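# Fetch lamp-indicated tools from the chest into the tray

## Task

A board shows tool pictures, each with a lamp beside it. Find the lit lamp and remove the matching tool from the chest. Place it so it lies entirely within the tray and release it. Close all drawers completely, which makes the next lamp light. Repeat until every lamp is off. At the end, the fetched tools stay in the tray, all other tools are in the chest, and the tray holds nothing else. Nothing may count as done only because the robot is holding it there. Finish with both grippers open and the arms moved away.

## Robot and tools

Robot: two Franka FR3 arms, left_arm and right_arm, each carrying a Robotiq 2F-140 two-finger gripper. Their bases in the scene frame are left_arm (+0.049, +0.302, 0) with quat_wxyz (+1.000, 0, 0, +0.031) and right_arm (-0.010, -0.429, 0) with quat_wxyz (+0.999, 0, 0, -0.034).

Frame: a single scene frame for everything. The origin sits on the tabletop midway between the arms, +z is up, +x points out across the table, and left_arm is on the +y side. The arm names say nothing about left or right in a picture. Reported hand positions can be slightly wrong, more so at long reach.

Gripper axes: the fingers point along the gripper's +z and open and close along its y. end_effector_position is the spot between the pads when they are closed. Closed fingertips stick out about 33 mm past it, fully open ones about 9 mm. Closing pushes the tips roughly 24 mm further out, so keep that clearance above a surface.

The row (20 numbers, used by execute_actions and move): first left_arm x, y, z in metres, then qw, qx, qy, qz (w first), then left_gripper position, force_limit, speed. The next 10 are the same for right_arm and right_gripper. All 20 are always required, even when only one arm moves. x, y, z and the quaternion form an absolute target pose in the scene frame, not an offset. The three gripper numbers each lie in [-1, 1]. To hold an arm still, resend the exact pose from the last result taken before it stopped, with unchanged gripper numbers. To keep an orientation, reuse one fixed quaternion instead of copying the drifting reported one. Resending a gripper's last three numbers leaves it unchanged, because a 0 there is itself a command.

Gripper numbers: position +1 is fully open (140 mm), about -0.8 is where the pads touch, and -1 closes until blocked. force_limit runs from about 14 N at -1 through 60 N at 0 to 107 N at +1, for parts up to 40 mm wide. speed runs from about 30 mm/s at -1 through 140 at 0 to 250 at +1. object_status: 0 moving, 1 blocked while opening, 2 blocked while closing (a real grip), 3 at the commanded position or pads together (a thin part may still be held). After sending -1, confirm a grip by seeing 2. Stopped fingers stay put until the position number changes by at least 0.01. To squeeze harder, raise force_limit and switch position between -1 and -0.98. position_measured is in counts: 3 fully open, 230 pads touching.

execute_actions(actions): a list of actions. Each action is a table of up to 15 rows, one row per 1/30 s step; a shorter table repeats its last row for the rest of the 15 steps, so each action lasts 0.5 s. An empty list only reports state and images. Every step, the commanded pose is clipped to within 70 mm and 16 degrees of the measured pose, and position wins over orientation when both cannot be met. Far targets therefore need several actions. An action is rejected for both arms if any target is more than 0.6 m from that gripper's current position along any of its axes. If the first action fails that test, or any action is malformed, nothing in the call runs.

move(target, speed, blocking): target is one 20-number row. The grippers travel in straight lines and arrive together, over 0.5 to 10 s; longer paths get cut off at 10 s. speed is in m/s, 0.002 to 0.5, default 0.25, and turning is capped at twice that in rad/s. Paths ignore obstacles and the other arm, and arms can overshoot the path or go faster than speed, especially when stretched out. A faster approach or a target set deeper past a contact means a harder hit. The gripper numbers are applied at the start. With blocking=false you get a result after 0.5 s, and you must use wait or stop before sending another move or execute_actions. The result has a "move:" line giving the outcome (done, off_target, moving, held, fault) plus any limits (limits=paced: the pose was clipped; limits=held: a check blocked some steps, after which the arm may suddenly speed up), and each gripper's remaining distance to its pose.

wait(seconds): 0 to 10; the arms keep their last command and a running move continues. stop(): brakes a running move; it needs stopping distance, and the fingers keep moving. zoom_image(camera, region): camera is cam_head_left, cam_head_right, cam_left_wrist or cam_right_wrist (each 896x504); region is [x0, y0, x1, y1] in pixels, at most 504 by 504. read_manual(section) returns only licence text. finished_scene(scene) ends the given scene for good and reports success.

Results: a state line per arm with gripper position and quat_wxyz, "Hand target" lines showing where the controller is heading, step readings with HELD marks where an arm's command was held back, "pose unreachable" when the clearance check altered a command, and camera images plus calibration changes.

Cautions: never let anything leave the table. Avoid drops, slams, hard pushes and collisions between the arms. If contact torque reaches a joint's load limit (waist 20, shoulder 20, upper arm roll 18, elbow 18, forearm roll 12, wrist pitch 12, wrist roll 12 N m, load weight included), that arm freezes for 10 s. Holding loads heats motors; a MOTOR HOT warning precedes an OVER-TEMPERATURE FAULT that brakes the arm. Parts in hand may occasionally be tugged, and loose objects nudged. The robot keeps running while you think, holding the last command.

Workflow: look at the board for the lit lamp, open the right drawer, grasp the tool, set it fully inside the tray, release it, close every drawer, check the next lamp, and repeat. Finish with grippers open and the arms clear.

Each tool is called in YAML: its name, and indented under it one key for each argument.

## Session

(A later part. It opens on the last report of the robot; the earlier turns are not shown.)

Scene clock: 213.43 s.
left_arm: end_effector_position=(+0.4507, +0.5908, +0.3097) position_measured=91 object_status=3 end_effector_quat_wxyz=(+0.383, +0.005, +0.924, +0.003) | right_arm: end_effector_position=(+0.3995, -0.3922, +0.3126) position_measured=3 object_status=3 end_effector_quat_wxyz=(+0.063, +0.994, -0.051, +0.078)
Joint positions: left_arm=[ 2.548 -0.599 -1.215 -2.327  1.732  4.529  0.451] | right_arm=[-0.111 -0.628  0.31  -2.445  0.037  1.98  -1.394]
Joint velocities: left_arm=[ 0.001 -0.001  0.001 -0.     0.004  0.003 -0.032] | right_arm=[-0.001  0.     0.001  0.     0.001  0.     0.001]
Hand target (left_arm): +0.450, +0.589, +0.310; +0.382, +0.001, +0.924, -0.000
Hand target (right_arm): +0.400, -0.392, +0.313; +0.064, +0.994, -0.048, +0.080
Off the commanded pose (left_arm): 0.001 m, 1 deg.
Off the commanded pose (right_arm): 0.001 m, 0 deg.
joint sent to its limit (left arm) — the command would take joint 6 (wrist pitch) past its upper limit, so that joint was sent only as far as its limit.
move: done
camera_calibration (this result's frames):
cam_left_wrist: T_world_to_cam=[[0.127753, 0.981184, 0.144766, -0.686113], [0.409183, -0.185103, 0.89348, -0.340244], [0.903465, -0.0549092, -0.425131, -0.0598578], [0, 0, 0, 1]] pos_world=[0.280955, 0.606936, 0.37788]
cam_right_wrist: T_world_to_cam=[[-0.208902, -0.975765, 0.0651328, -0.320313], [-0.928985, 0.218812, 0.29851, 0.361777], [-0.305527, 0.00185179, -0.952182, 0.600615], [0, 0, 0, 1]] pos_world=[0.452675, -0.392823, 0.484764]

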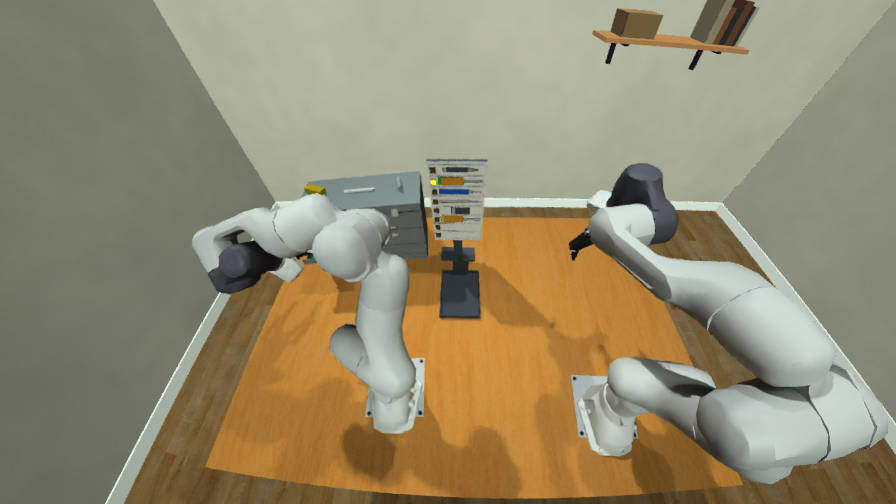

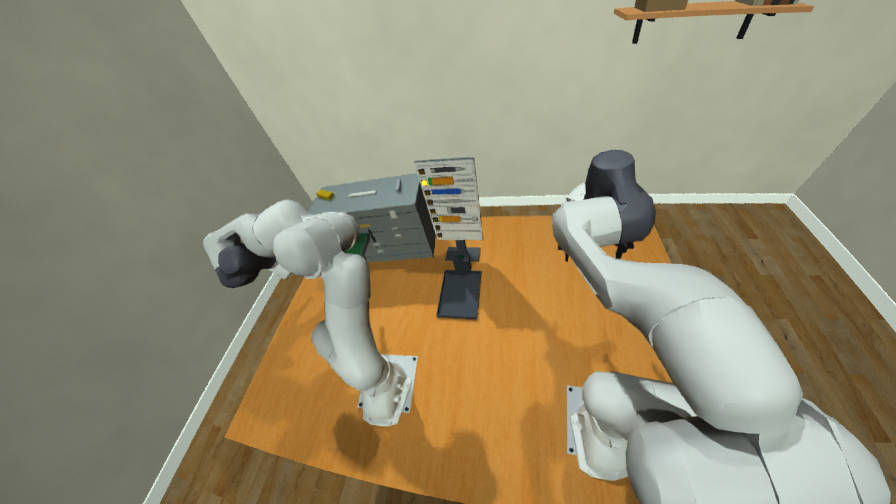

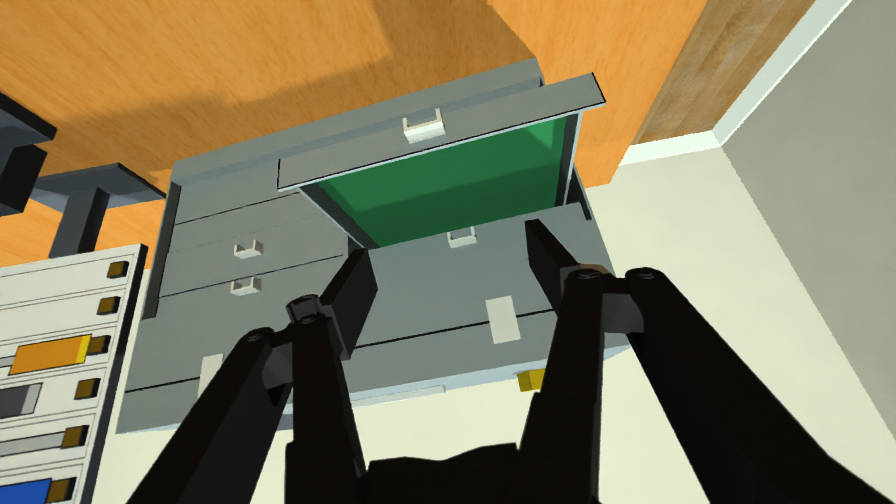

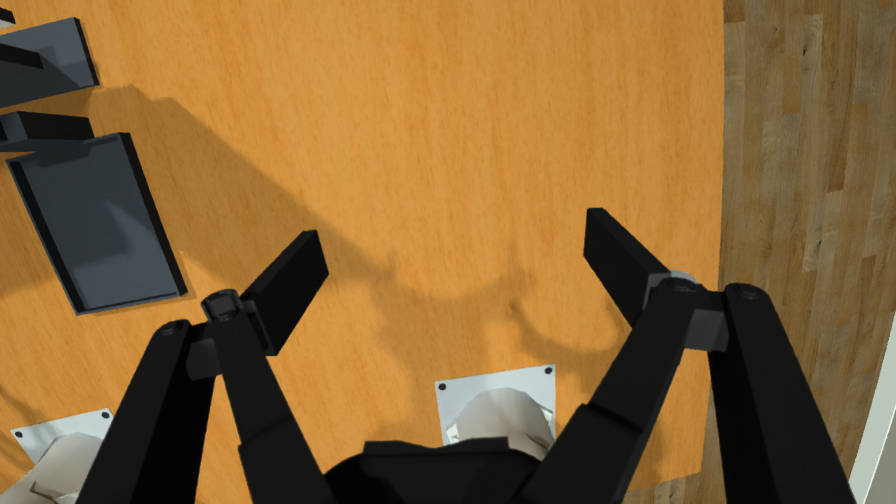

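Empty. Close; go third.

move:
  target: [0.452,0.59,0.197,0.383,0,0.924,0,0.3,0.5,0,0.4,-0.392,0.313,0.064,0.994,-0.048,0.08,1,0,0]
  speed: 0.08

move:
  target: [0.452,0.59,0.197,0.383,0,0.924,0,-1,0.5,0,0.4,-0.392,0.313,0.064,0.994,-0.048,0.08,1,0,0]

move:
  target: [0.589,0.6,0.197,0.383,0,0.924,0,-1,0.5,0,0.4,-0.392,0.313,0.064,0.994,-0.048,0.08,1,0,0]
  speed: 0.08

move:
  target: [0.55,0.6,0.197,0.383,0,0.924,0,0.3,0.5,0,0.4,-0.392,0.313,0.064,0.994,-0.048,0.08,1,0,0]
  speed: 0.08

move:
  target: [0.55,0.6,0.168,0.383,0,0.924,0,0.3,0.5,0,0.4,-0.392,0.313,0.064,0.994,-0.048,0.08,1,0,0]
  speed: 0.08

move:
  target: [0.588,0.6,0.168,0.383,0,0.924,0,0.3,0.5,0,0.4,-0.392,0.313,0.064,0.994,-0.048,0.08,1,0,0]
  speed: 0.05

move:
  target: [0.588,0.6,0.168,0.383,0,0.924,0,-1,0.5,0,0.4,-0.392,0.313,0.064,0.994,-0.048,0.08,1,0,0]

move:
  target: [0.45,0.59,0.168,0.383,0,0.924,0,-1,0.5,0,0.4,-0.392,0.313,0.064,0.994,-0.048,0.08,1,0,0]
  speed: 0.06

move:
  target: [0.45,0.59,0.3,0.383,0,0.924,0,0.3,0.5,0,0.4,-0.392,0.313,0.064,0.994,-0.048,0.08,1,0,0]
  speed: 0.08

Scene clock: 215.93 s.
left_arm: end_effector_position=(+0.4544, +0.5887, +0.2018) position_measured=91 object_status=3 end_effector_quat_wxyz=(+0.386, -0.011, +0.923, +0.005) | right_arm: end_effector_position=(+0.3995, -0.3921, +0.3126) position_measured=3 object_status=3 end_effector_quat_wxyz=(+0.063, +0.994, -0.051, +0.078)
Joint positions: left_arm=[ 2.726 -0.418 -1.535 -2.529  1.6    4.26   0.742] | right_arm=[-0.111 -0.628  0.31  -2.446  0.037  1.98  -1.394]
Joint velocities: left_arm=[ 0.001  0.141 -0.017 -0.     0.058 -0.122  0.034] | right_arm=[ 0.     0.     0.001 -0.001  0.001  0.    -0.001]
Hand target (left_arm): +0.452, +0.590, +0.197; +0.380, -0.004, +0.925, +0.010
Hand target (right_arm): +0.400, -0.392, +0.313; +0.064, +0.994, -0.048, +0.080
Off the commanded pose (left_arm): 0.006 m, 1 deg.
Off the commanded pose (right_arm): 0.001 m, 0 deg.
joint sent to its limit (left arm) — the command would take joint 1 (waist) past its upper limit, so that joint was sent only as far as its limit.
move: off_target (left_arm)
camera_calibration (this result's frames):
cam_left_wrist: T_world_to_cam=[[0.0982607, 0.985847, 0.135835, -0.656419], [0.409328, -0.164453, 0.897444, -0.258823], [0.907081, -0.0325823, -0.419694, -0.12505], [0, 0, 0, 1]] pos_world=[0.283874, 0.60049, 0.268961]
cam_right_wrist: T_world_to_cam=[[-0.208887, -0.975768, 0.0651405, -0.320319], [-0.928988, 0.2188, 0.298509, 0.361771], [-0.305529, 0.00183994, -0.952181, 0.600607], [0, 0, 0, 1]] pos_world=[0.452673, -0.392818, 0.484761]

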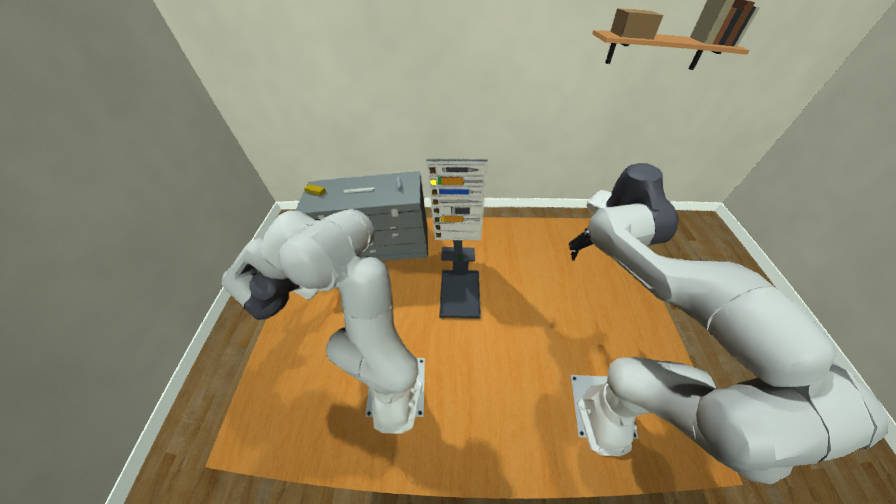

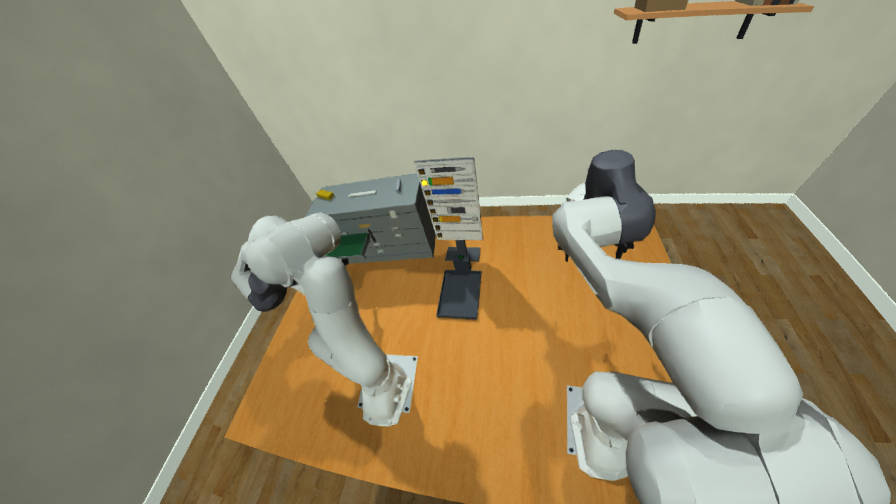

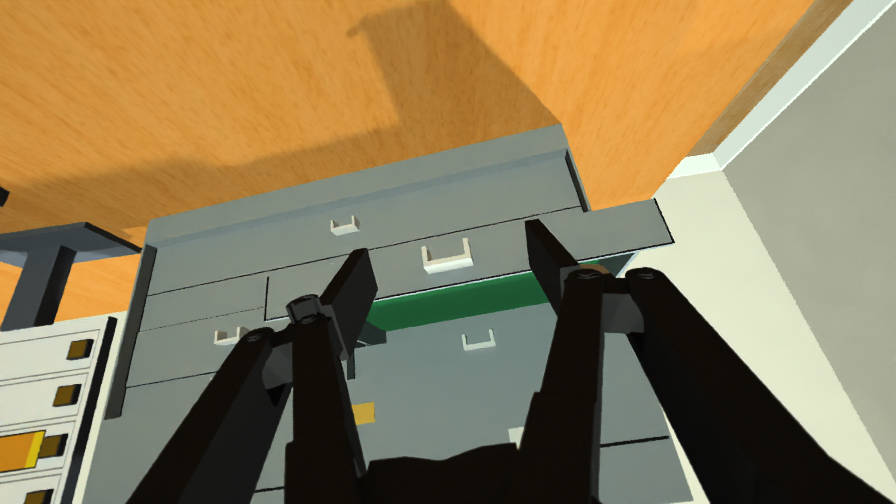

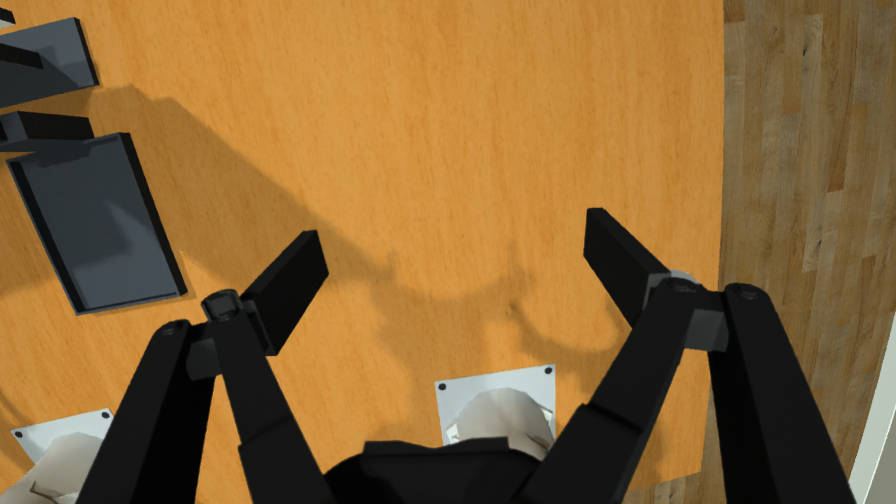

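Scene clock: 216.63 s.
left_arm: end_effector_position=(+0.4536, +0.5878, +0.2012) position_measured=196 object_status=2 end_effector_quat_wxyz=(+0.385, -0.008, +0.923, +0.003) | right_arm: end_effector_position=(+0.3995, -0.3921, +0.3126) position_measured=3 object_status=3 end_effector_quat_wxyz=(+0.063, +0.994, -0.051, +0.078)
Joint positions: left_arm=[ 2.727 -0.365 -1.543 -2.529  1.63   4.215  0.743] | right_arm=[-0.111 -0.628  0.31  -2.446  0.037  1.98  -1.394]
Joint velocities: left_arm=[-0.     0.073 -0.008  0.003  0.036 -0.062  0.   ] | right_arm=[ 0.001 -0.001 -0.002 -0.     0.     0.001 -0.   ]
Hand target (left_arm): +0.452, +0.589, +0.197; +0.379, -0.003, +0.925, +0.008
Hand target (right_arm): +0.400, -0.392, +0.313; +0.064, +0.994, -0.048, +0.080
Off the commanded pose (left_arm): 0.005 m, 1 deg.
Off the commanded pose (right_arm): 0.001 m, 0 deg.
joint sent to its limit (left arm) — the command would take joint 1 (waist) past its upper limit, so that joint was sent only as far as its limit.
move: off_target (left_arm)
camera_calibration (this result's frames):
cam_left_wrist: T_world_to_cam=[[0.103308, 0.985402, 0.135319, -0.657281], [0.409349, -0.166112, 0.897129, -0.257015], [0.90651, -0.0372879, -0.420534, -0.121439], [0, 0, 0, 1]] pos_world=[0.283197, 0.600464, 0.268449]
cam_right_wrist: T_world_to_cam=[[-0.208884, -0.975768, 0.0651423, -0.320321], [-0.928988, 0.218798, 0.29851, 0.36177], [-0.305529, 0.00183743, -0.952181, 0.600606], [0, 0, 0, 1]] pos_world=[0.452673, -0.392817, 0.48476]

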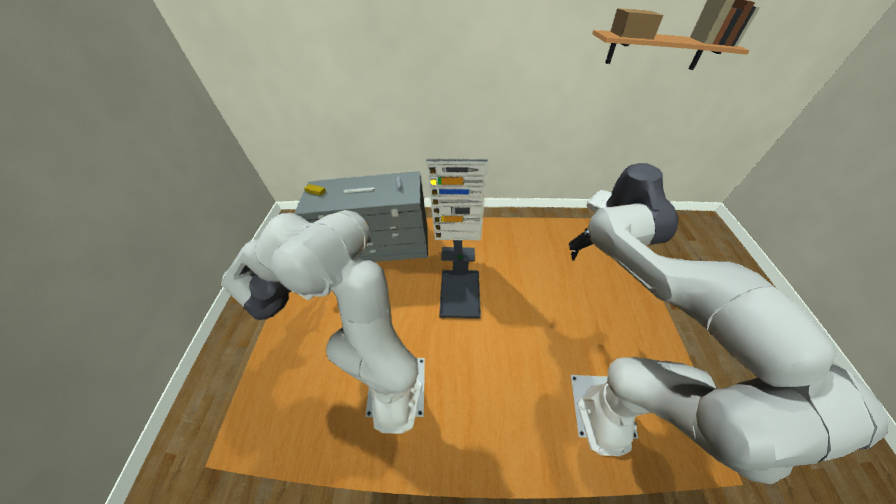

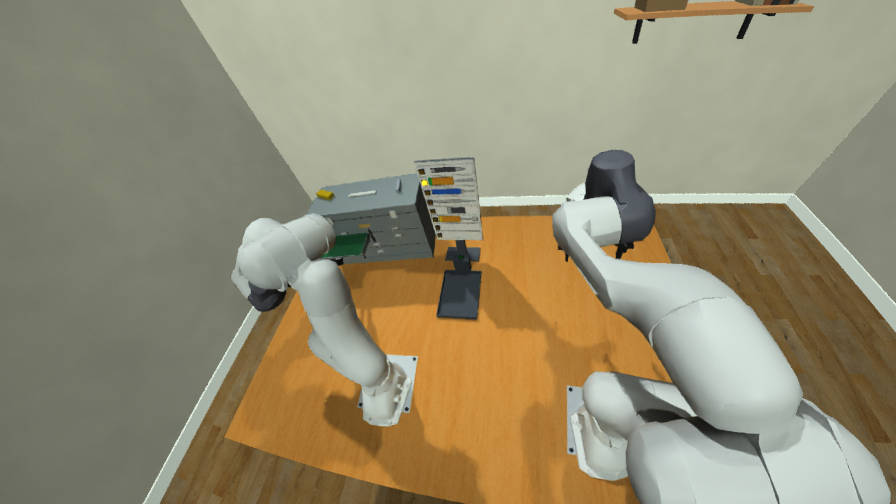

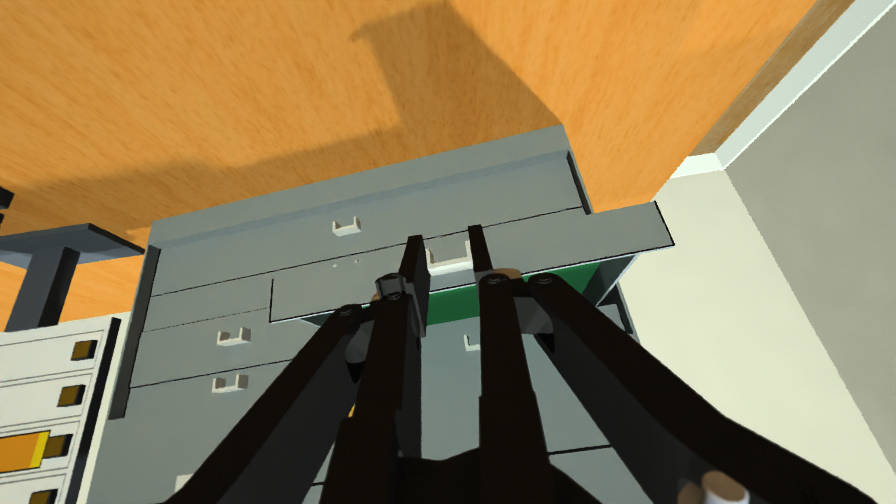

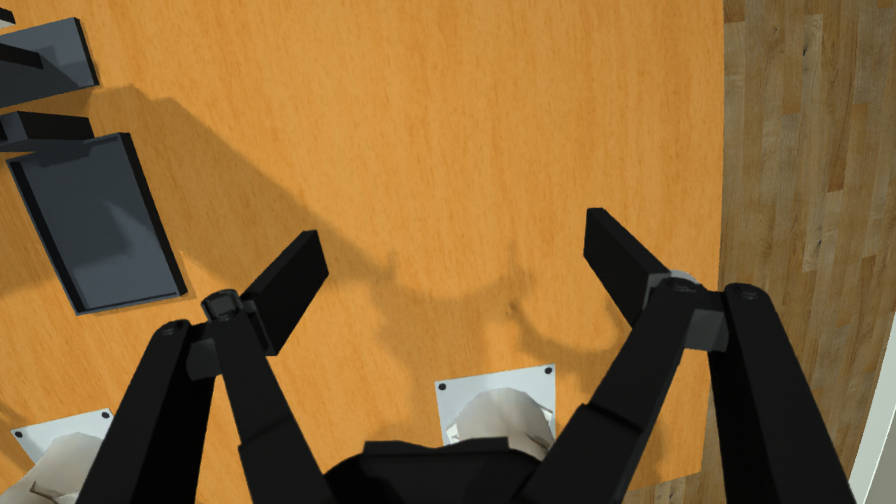

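Scene clock: 219.03 s.
left_arm: end_effector_position=(+0.5848, +0.5992, +0.1995) position_measured=196 object_status=2 end_effector_quat_wxyz=(+0.380, -0.006, +0.925, +0.019) | right_arm: end_effector_position=(+0.3995, -0.3921, +0.3126) position_measured=3 object_status=3 end_effector_quat_wxyz=(+0.063, +0.994, -0.051, +0.078)
Joint positions: left_arm=[ 2.728 -0.98  -1.615 -2.192  1.26   4.533  0.378] | right_arm=[-0.111 -0.628  0.31  -2.446  0.037  1.98  -1.394]
Joint velocities: left_arm=[ 0.001  0.     0.001  0.002  0.     0.001 -0.026] | right_arm=[ 0.     0.001  0.001  0.001 -0.001  0.    -0.001]
Hand target (left_arm): +0.588, +0.598, +0.195; +0.378, -0.007, +0.926, +0.017
Hand target (right_arm): +0.400, -0.392, +0.313; +0.064, +0.994, -0.048, +0.080
Off the commanded pose (left_arm): 0.005 m, 2 deg.
Off the commanded pose (right_arm): 0.001 m, 0 deg.
joint sent to its limit (left arm) — the command would take joint 1 (waist) past its upper limit and joint 6 (wrist pitch) past its upper limit, so those joints were sent only as far as their limits.
move: off_target (left_arm)
camera_calibration (this result's frames):
cam_left_wrist: T_world_to_cam=[[0.0983646, 0.981436, 0.164645, -0.682482], [0.421004, -0.190952, 0.886731, -0.297199], [0.901709, -0.0179069, -0.431972, -0.247186], [0, 0, 0, 1]] pos_world=[0.415144, 0.608635, 0.269125]
cam_right_wrist: T_world_to_cam=[[-0.208874, -0.97577, 0.0651474, -0.320325], [-0.92899, 0.218791, 0.298509, 0.361767], [-0.30553, 0.00182968, -0.952181, 0.600601], [0, 0, 0, 1]] pos_world=[0.452672, -0.392813, 0.484758]

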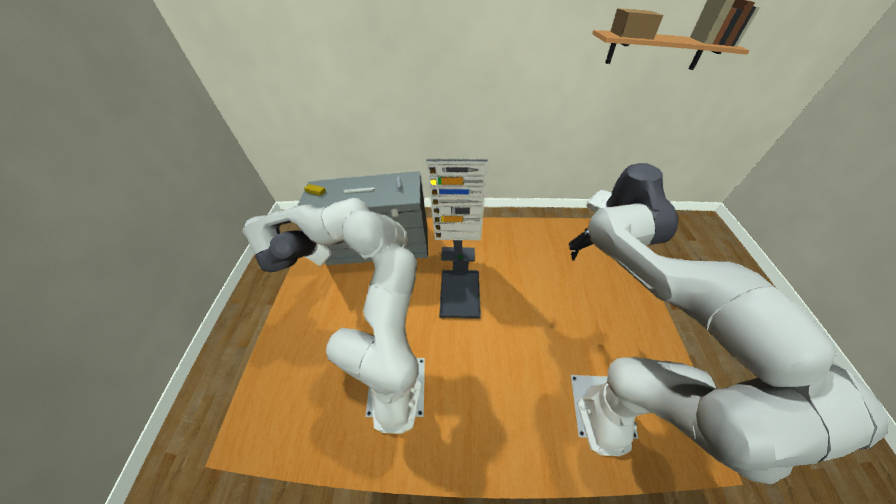

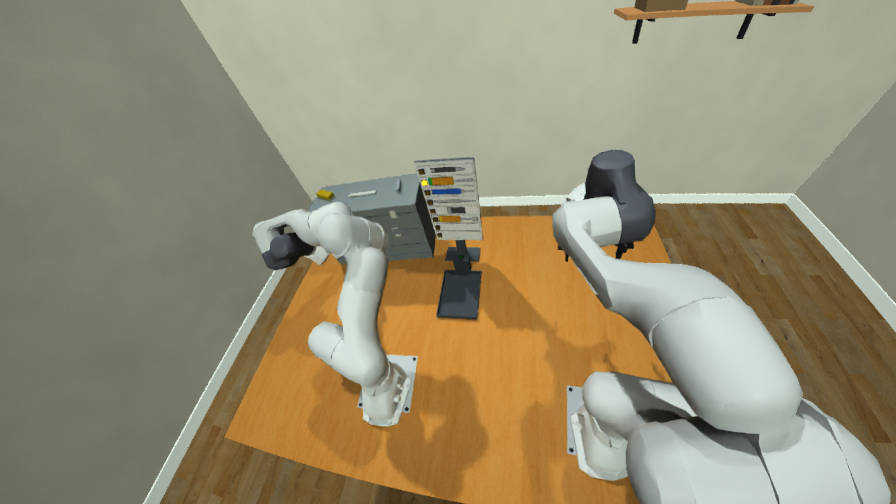

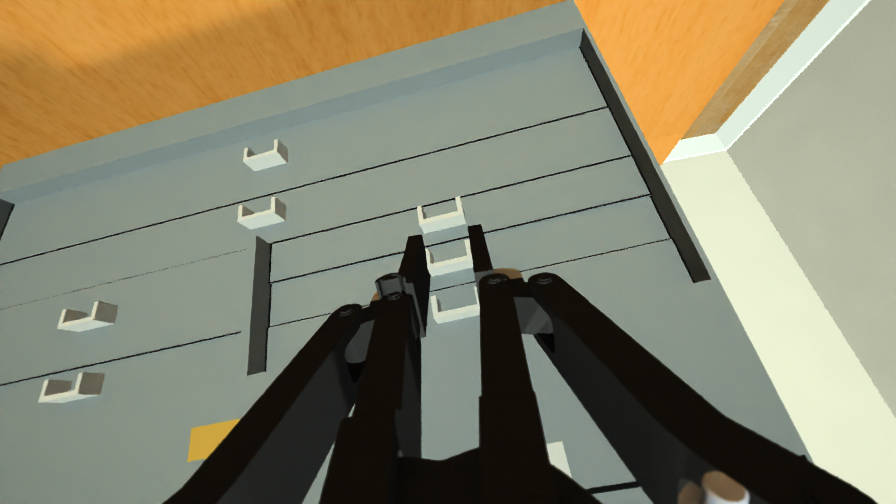

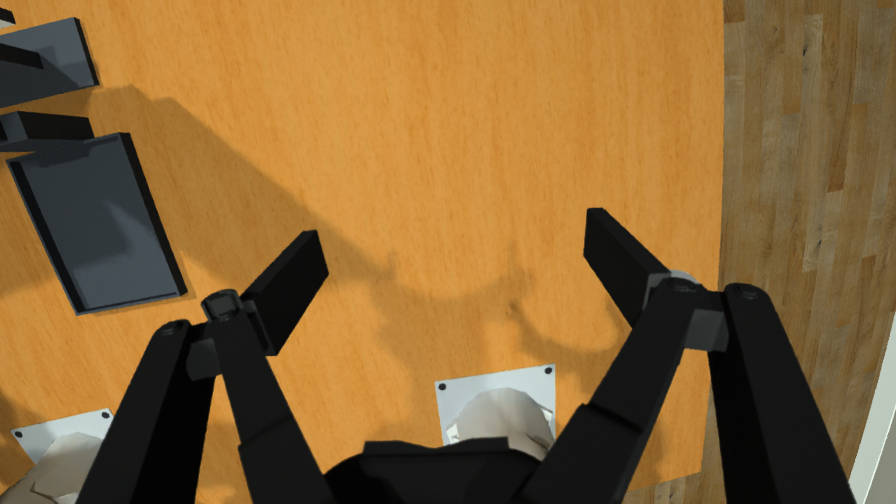

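Scene clock: 220.03 s.
left_arm: end_effector_position=(+0.5521, +0.5995, +0.1979) position_measured=91 object_status=3 end_effector_quat_wxyz=(+0.380, -0.014, +0.925, +0.016) | right_arm: end_effector_position=(+0.3995, -0.3921, +0.3126) position_measured=3 object_status=3 end_effector_quat_wxyz=(+0.063, +0.994, -0.051, +0.078)
Joint positions: left_arm=[ 2.728 -0.92  -1.604 -2.288  1.295  4.533  0.46 ] | right_arm=[-0.111 -0.628  0.31  -2.446  0.037  1.98  -1.394]
Joint velocities: left_arm=[-0.001  0.002 -0.    -0.001  0.001 -0.001  0.03 ] | right_arm=[ 0.002  0.    -0.002 -0.001 -0.001  0.    -0.001]
Hand target (left_arm): +0.550, +0.600, +0.198; +0.379, -0.008, +0.925, +0.018
Hand target (right_arm): +0.400, -0.392, +0.313; +0.064, +0.994, -0.048, +0.080
Off the commanded pose (left_arm): 0.002 m, 2 deg.
Off the commanded pose (right_arm): 0.001 m, 0 deg.
joint sent to its limit (left arm) — the command would take joint 1 (waist) past its upper limit and joint 6 (wrist pitch) past its upper limit, so those joints were sent only as far as their limits.
move: done
camera_calibration (this result's frames):
cam_left_wrist: T_world_to_cam=[[0.085363, 0.984541, 0.152942, -0.671623], [0.421939, -0.17478, 0.889617, -0.292678], [0.902596, -0.0114079, -0.430337, -0.223083], [0, 0, 0, 1]] pos_world=[0.382178, 0.607541, 0.26709]
cam_right_wrist: T_world_to_cam=[[-0.208867, -0.975771, 0.065151, -0.320328], [-0.928992, 0.218785, 0.298509, 0.361764], [-0.305531, 0.00182397, -0.95218, 0.600597], [0, 0, 0, 1]] pos_world=[0.452671, -0.392811, 0.484757]

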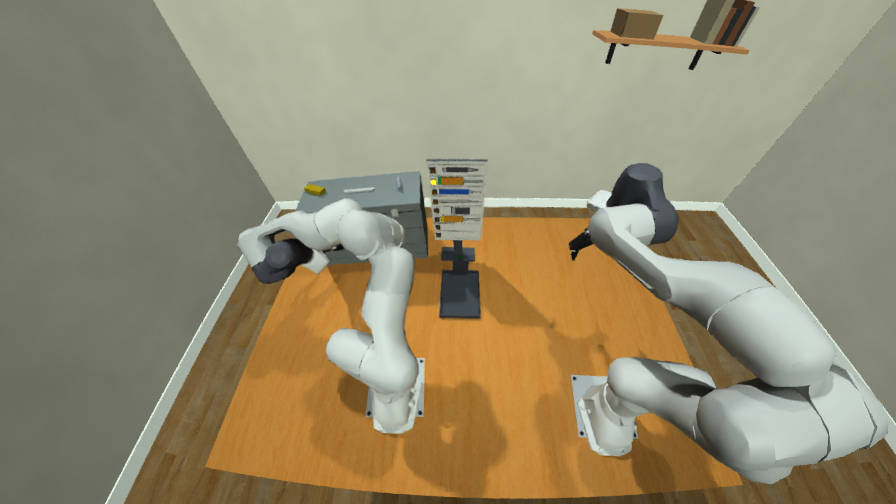

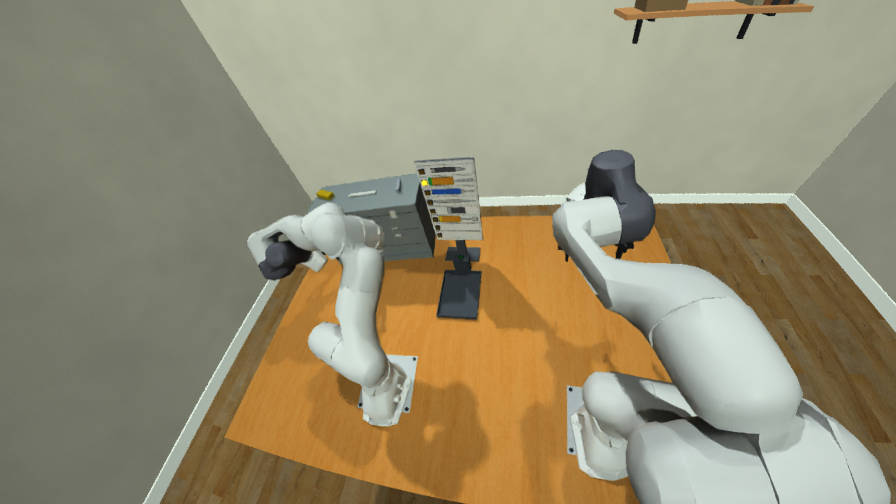

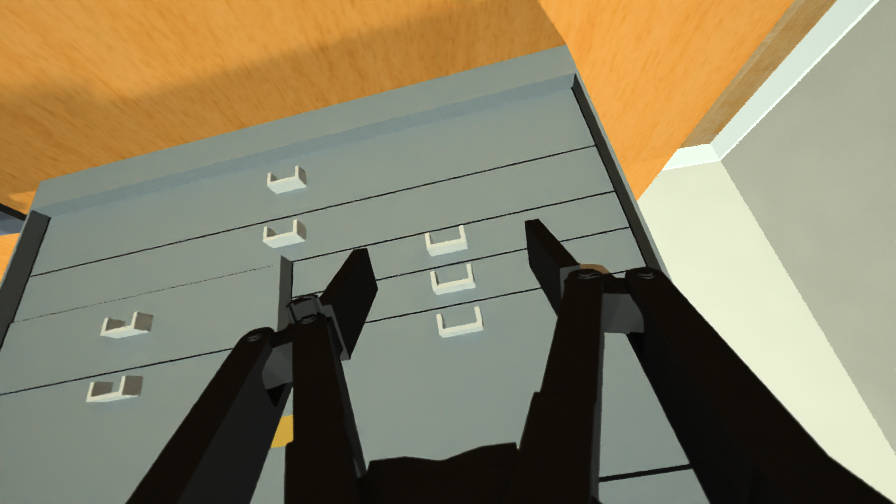

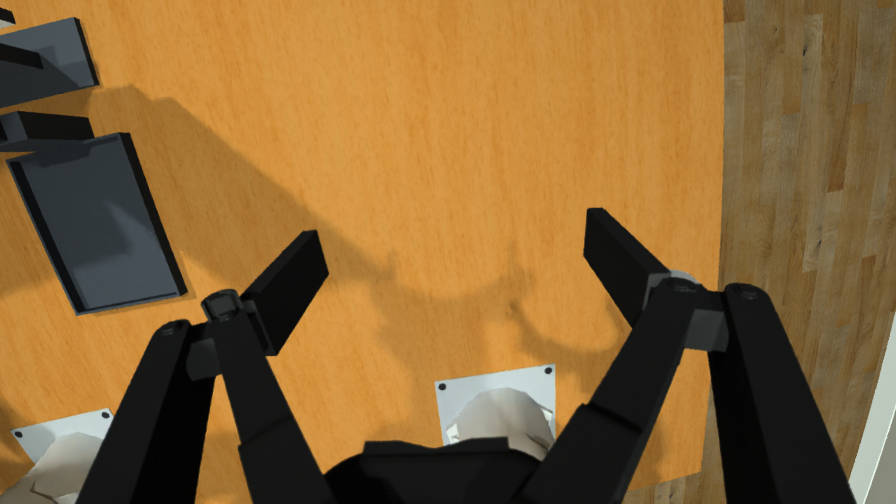

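Scene clock: 220.80 s.
left_arm: end_effector_position=(+0.5495, +0.5990, +0.1692) position_measured=91 object_status=3 end_effector_quat_wxyz=(+0.374, -0.017, +0.927, +0.025) | right_arm: end_effector_position=(+0.3995, -0.3921, +0.3126) position_measured=3 object_status=3 end_effector_quat_wxyz=(+0.063, +0.994, -0.051, +0.078)
Joint positions: left_arm=[ 2.728 -0.977 -1.64  -2.329  1.225  4.533  0.499] | right_arm=[-0.111 -0.628  0.31  -2.446  0.037  1.98  -1.394]
Joint velocities: left_arm=[-0.     0.     0.001 -0.001 -0.017 -0.001  0.031] | right_arm=[ 0.001  0.001 -0.    -0.    -0.     0.     0.001]
Hand target (left_arm): +0.550, +0.599, +0.168; +0.375, -0.012, +0.927, +0.028
Hand target (right_arm): +0.400, -0.392, +0.313; +0.064, +0.994, -0.048, +0.080
Off the commanded pose (left_arm): 0.002 m, 4 deg.
Off the commanded pose (right_arm): 0.001 m, 0 deg.
joint sent to its limit (left arm) — the command would take joint 1 (waist) past its upper limit and joint 6 (wrist pitch) past its upper limit, so those joints were sent only as far as their limits.
move: off_target (left_arm)
camera_calibration (this result's frames):
cam_left_wrist: T_world_to_cam=[[0.0744835, 0.983376, 0.165604, -0.661969], [0.436971, -0.181458, 0.880982, -0.269022], [0.896386, 0.00674547, -0.443222, -0.238399], [0, 0, 0, 1]] pos_world=[0.380558, 0.603756, 0.240964]
cam_right_wrist: T_world_to_cam=[[-0.208864, -0.975772, 0.0651525, -0.320329], [-0.928992, 0.218782, 0.29851, 0.361762], [-0.305532, 0.00182195, -0.95218, 0.600596], [0, 0, 0, 1]] pos_world=[0.45267, -0.39281, 0.484756]

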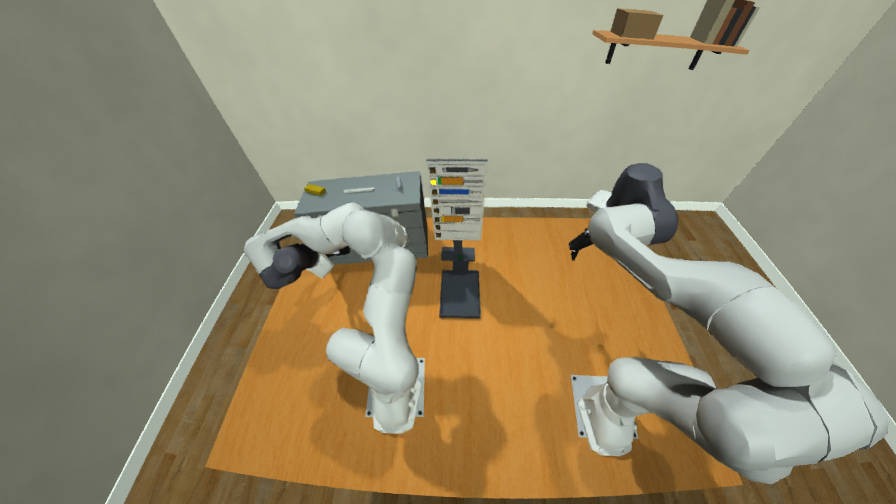

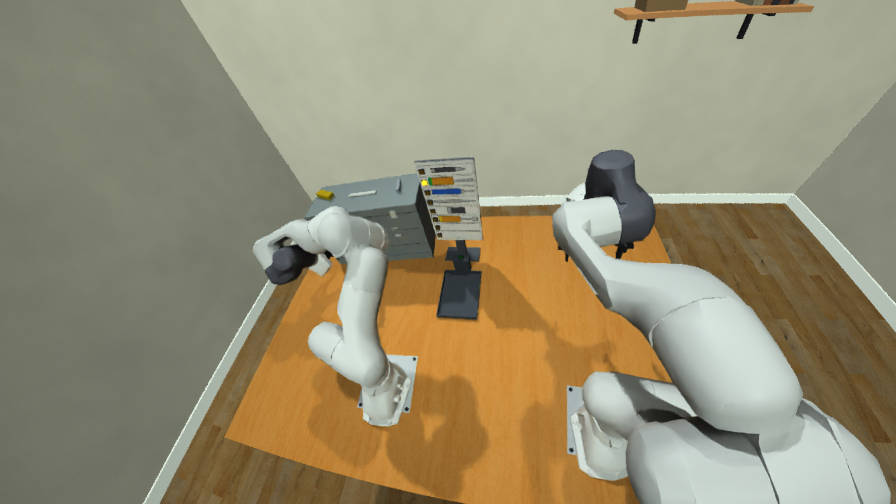

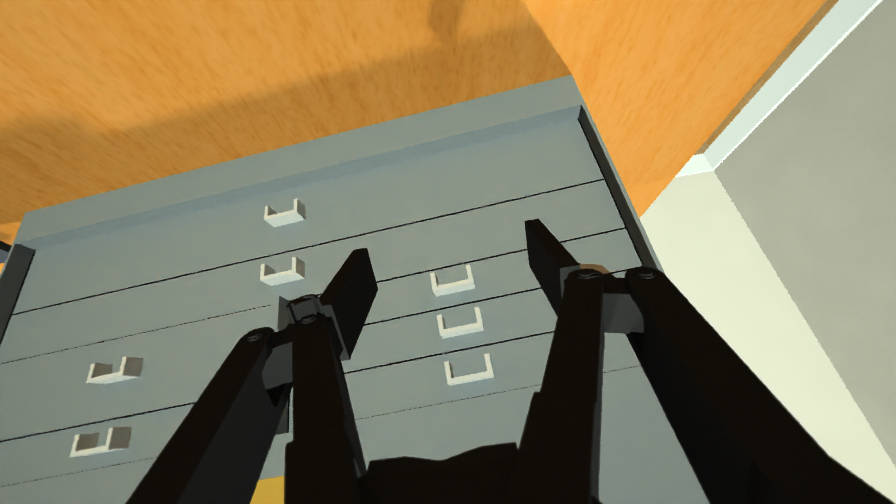

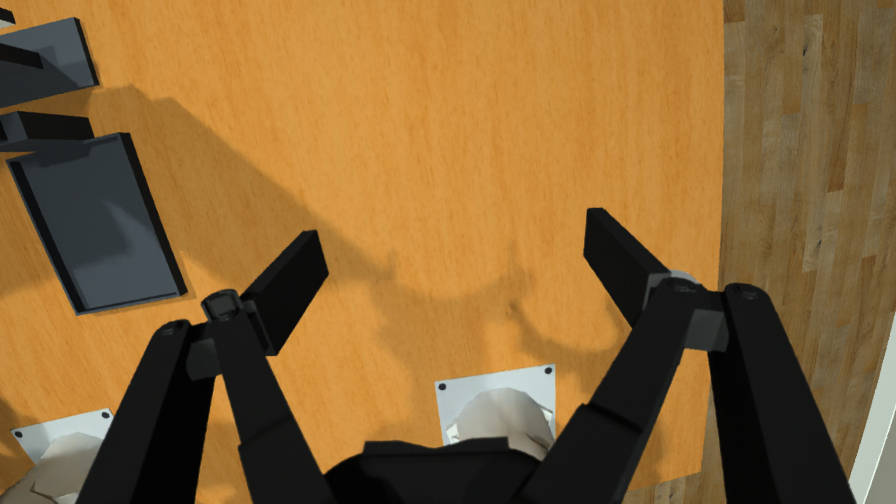

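Scene clock: 221.97 s.
left_arm: end_effector_position=(+0.5860, +0.5987, +0.1677) position_measured=91 object_status=3 end_effector_quat_wxyz=(+0.376, -0.004, +0.926, +0.029) | right_arm: end_effector_position=(+0.3995, -0.3921, +0.3126) position_measured=3 object_status=3 end_effector_quat_wxyz=(+0.063, +0.994, -0.051, +0.078)
Joint positions: left_arm=[ 2.728 -1.046 -1.656 -2.226  1.178  4.533  0.423] | right_arm=[-0.111 -0.628  0.31  -2.446  0.037  1.98  -1.394]
Joint velocities: left_arm=[-0.     0.001  0.002  0.002 -0.003 -0.    -0.032] | right_arm=[ 0.001  0.     0.001  0.001 -0.002 -0.     0.001]
Hand target (left_arm): +0.588, +0.599, +0.168; +0.377, -0.011, +0.926, +0.026
Hand target (right_arm): +0.400, -0.392, +0.313; +0.064, +0.994, -0.048, +0.080
Off the commanded pose (left_arm): 0.002 m, 3 deg.
Off the commanded pose (right_arm): 0.001 m, 0 deg.
joint sent to its limit (left arm) — the command would take joint 1 (waist) past its upper limit and joint 6 (wrist pitch) past its upper limit, so those joints were sent only as far as their limits.
move: off_target (left_arm)
camera_calibration (this result's frames):
cam_left_wrist: T_world_to_cam=[[0.0951635, 0.978488, 0.183046, -0.676346], [0.430005, -0.206247, 0.878953, -0.264402], [0.897797, -0.00493331, -0.440382, -0.266117], [0, 0, 0, 1]] pos_world=[0.416977, 0.605951, 0.239006]
cam_right_wrist: T_world_to_cam=[[-0.20886, -0.975773, 0.0651543, -0.320331], [-0.928993, 0.218779, 0.29851, 0.361761], [-0.305532, 0.00181904, -0.95218, 0.600594], [0, 0, 0, 1]] pos_world=[0.45267, -0.392808, 0.484755]

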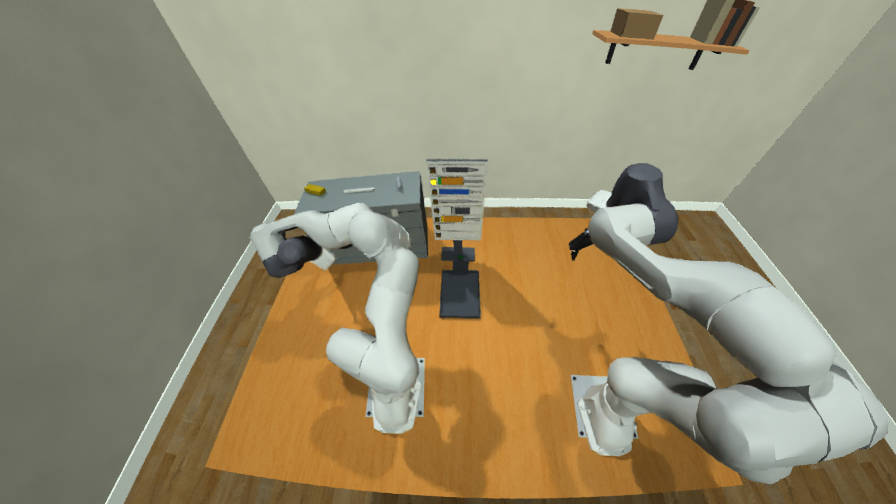

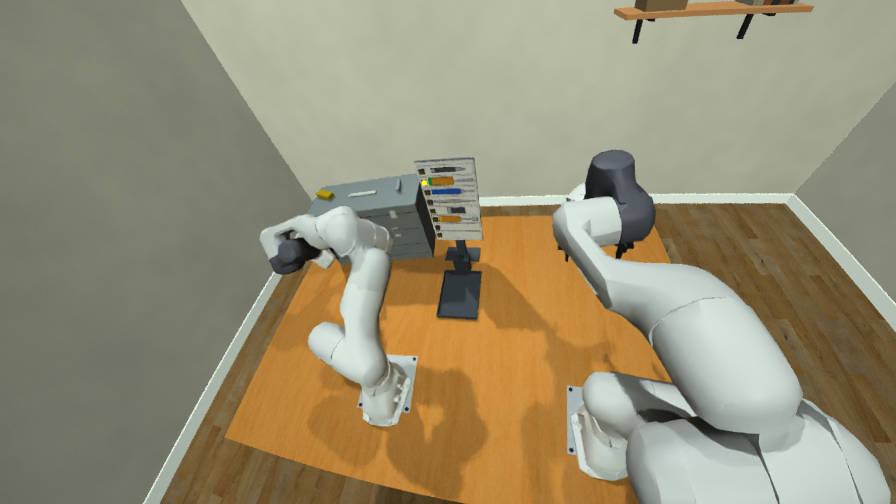

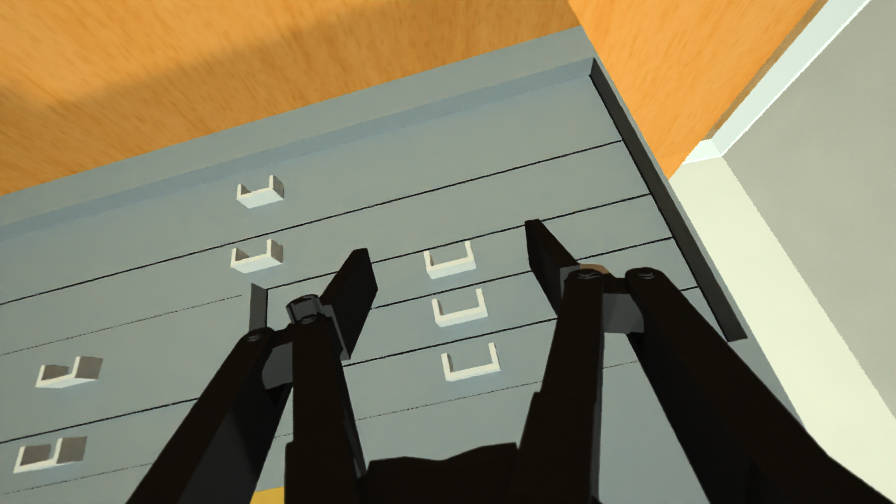

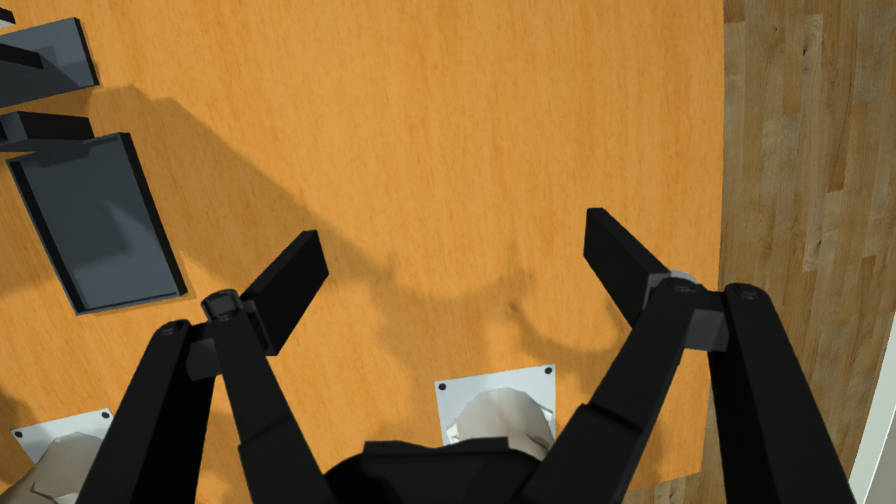

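Scene clock: 222.67 s.
left_arm: end_effector_position=(+0.5850, +0.5991, +0.1671) position_measured=195 object_status=2 end_effector_quat_wxyz=(+0.375, -0.010, +0.927, +0.027) | right_arm: end_effector_position=(+0.3995, -0.3921, +0.3126) position_measured=3 object_status=3 end_effector_quat_wxyz=(+0.063, +0.994, -0.051, +0.078)
Joint positions: left_arm=[ 2.728 -1.047 -1.655 -2.228  1.179  4.533  0.41 ] | right_arm=[-0.111 -0.628  0.31  -2.446  0.037  1.98  -1.394]
Joint velocities: left_arm=[-0.001  0.    -0.003 -0.001 -0.     0.001 -0.011] | right_arm=[-0.001 -0.    -0.     0.    -0.     0.001  0.001]
Hand target (left_arm): +0.588, +0.599, +0.168; +0.378, -0.011, +0.926, +0.027
Hand target (right_arm): +0.400, -0.392, +0.313; +0.064, +0.994, -0.048, +0.080
Off the commanded pose (left_arm): 0.003 m, 3 deg.
Off the commanded pose (right_arm): 0.001 m, 0 deg.
joint sent to its limit (left arm) — the command would take joint 1 (waist) past its upper limit and joint 6 (wrist pitch) past its upper limit, so those joints were sent only as far as their limits.
move: off_target (left_arm)
camera_calibration (this result's frames):
cam_left_wrist: T_world_to_cam=[[0.0851618, 0.98101, 0.17426, -0.670643], [0.433246, -0.193956, 0.880159, -0.272818], [0.897243, 0.00054165, -0.441536, -0.268198], [0, 0, 0, 1]] pos_world=[0.415949, 0.605139, 0.23857]
cam_right_wrist: T_world_to_cam=[[-0.208856, -0.975773, 0.0651565, -0.320332], [-0.928993, 0.218776, 0.29851, 0.361759], [-0.305533, 0.00181576, -0.95218, 0.600592], [0, 0, 0, 1]] pos_world=[0.452669, -0.392807, 0.484754]

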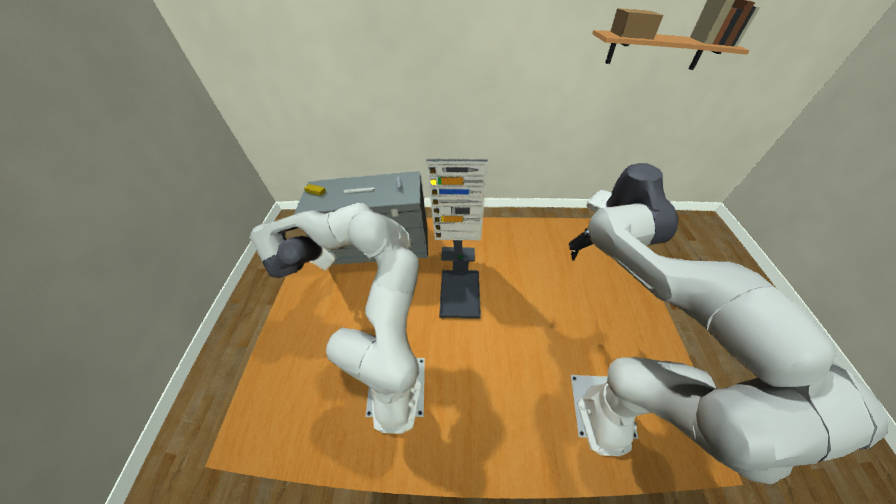

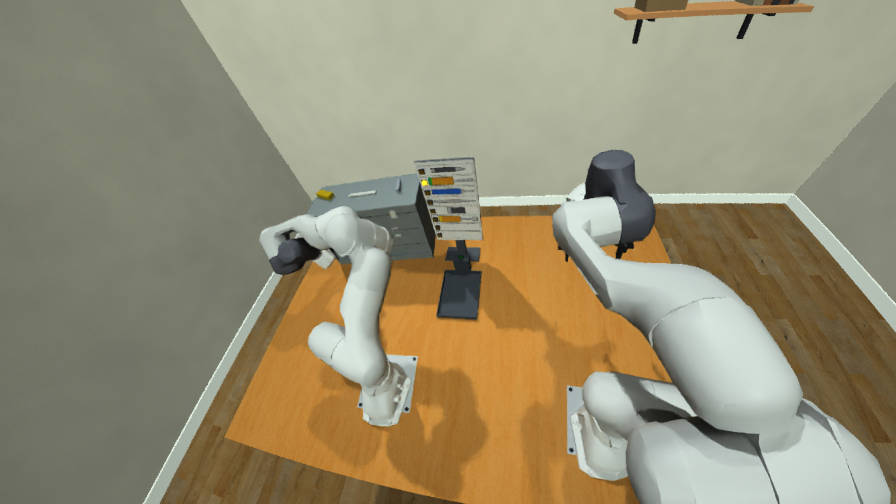

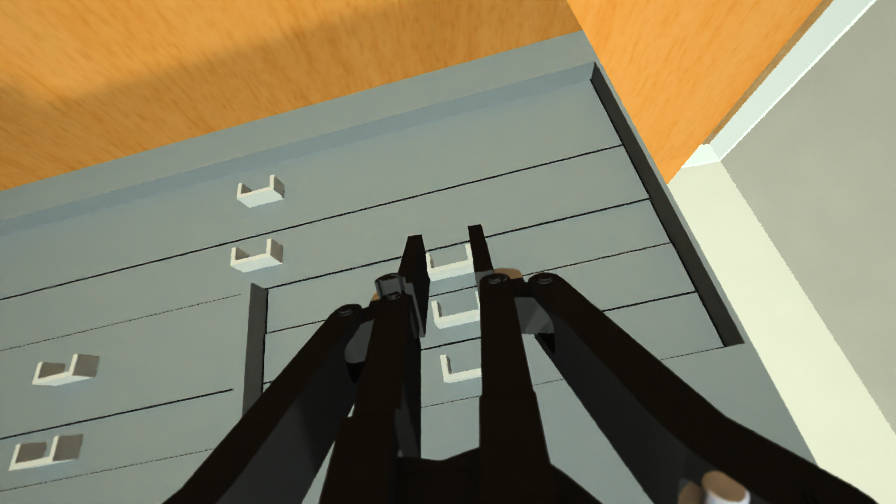

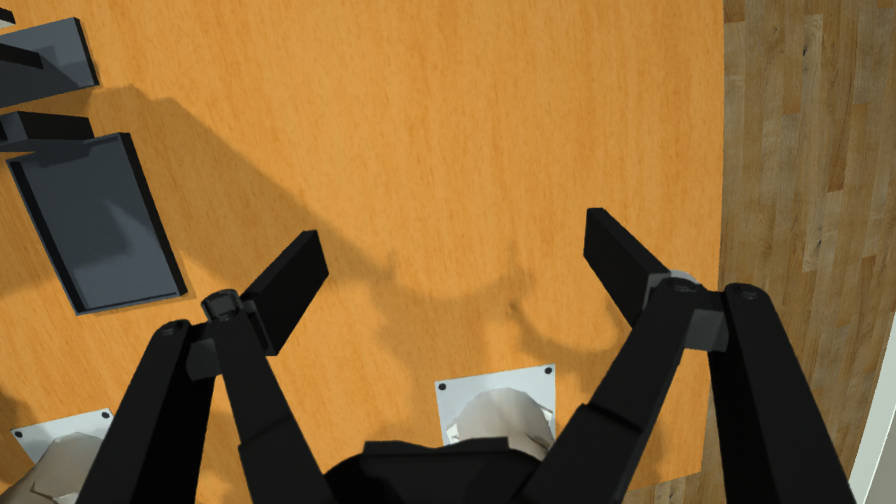

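Scene clock: 225.37 s.
left_arm: end_effector_position=(+0.4532, +0.5869, +0.1701) position_measured=195 object_status=2 end_effector_quat_wxyz=(+0.368, -0.019, +0.929, +0.025) | right_arm: end_effector_position=(+0.3995, -0.3921, +0.3126) position_measured=3 object_status=3 end_effector_quat_wxyz=(+0.063, +0.994, -0.051, +0.078)
Joint positions: left_arm=[ 2.725 -0.726 -1.552 -2.589  1.399  4.451  0.779] | right_arm=[-0.111 -0.628  0.31  -2.446  0.037  1.98  -1.394]
Joint velocities: left_arm=[ 0.001  0.217 -0.015 -0.006  0.092 -0.186  0.061] | right_arm=[-0.    -0.001 -0.001  0.001 -0.001  0.001  0.001]
Hand target (left_arm): +0.452, +0.591, +0.171; +0.367, -0.014, +0.929, +0.032
Hand target (right_arm): +0.400, -0.392, +0.313; +0.064, +0.994, -0.048, +0.080
Off the commanded pose (left_arm): 0.005 m, 4 deg.
Off the commanded pose (right_arm): 0.001 m, 0 deg.
joint sent to its limit (left arm) — the command would take joint 1 (waist) past its upper limit, so that joint was sent only as far as its limit.
move: off_target (left_arm)
camera_calibration (this result's frames):
cam_left_wrist: T_world_to_cam=[[0.0729216, 0.983839, 0.163532, -0.64227], [0.448616, -0.178801, 0.875656, -0.235798], [0.890745, 0.0095087, -0.454405, -0.148757], [0, 0, 0, 1]] pos_world=[0.285123, 0.591144, 0.243914]
cam_right_wrist: T_world_to_cam=[[-0.208849, -0.975775, 0.0651592, -0.320335], [-0.928994, 0.21877, 0.298511, 0.361756], [-0.305534, 0.00181132, -0.952179, 0.600589], [0, 0, 0, 1]] pos_world=[0.452668, -0.392804, 0.484753]

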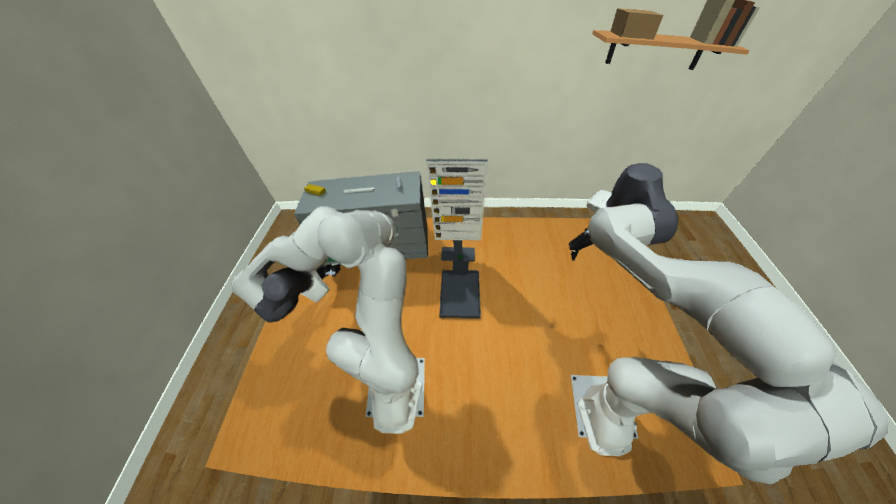

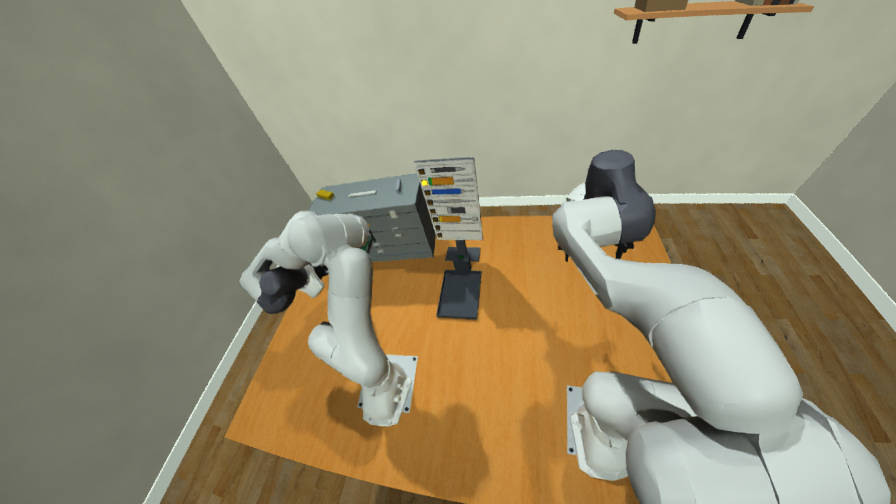

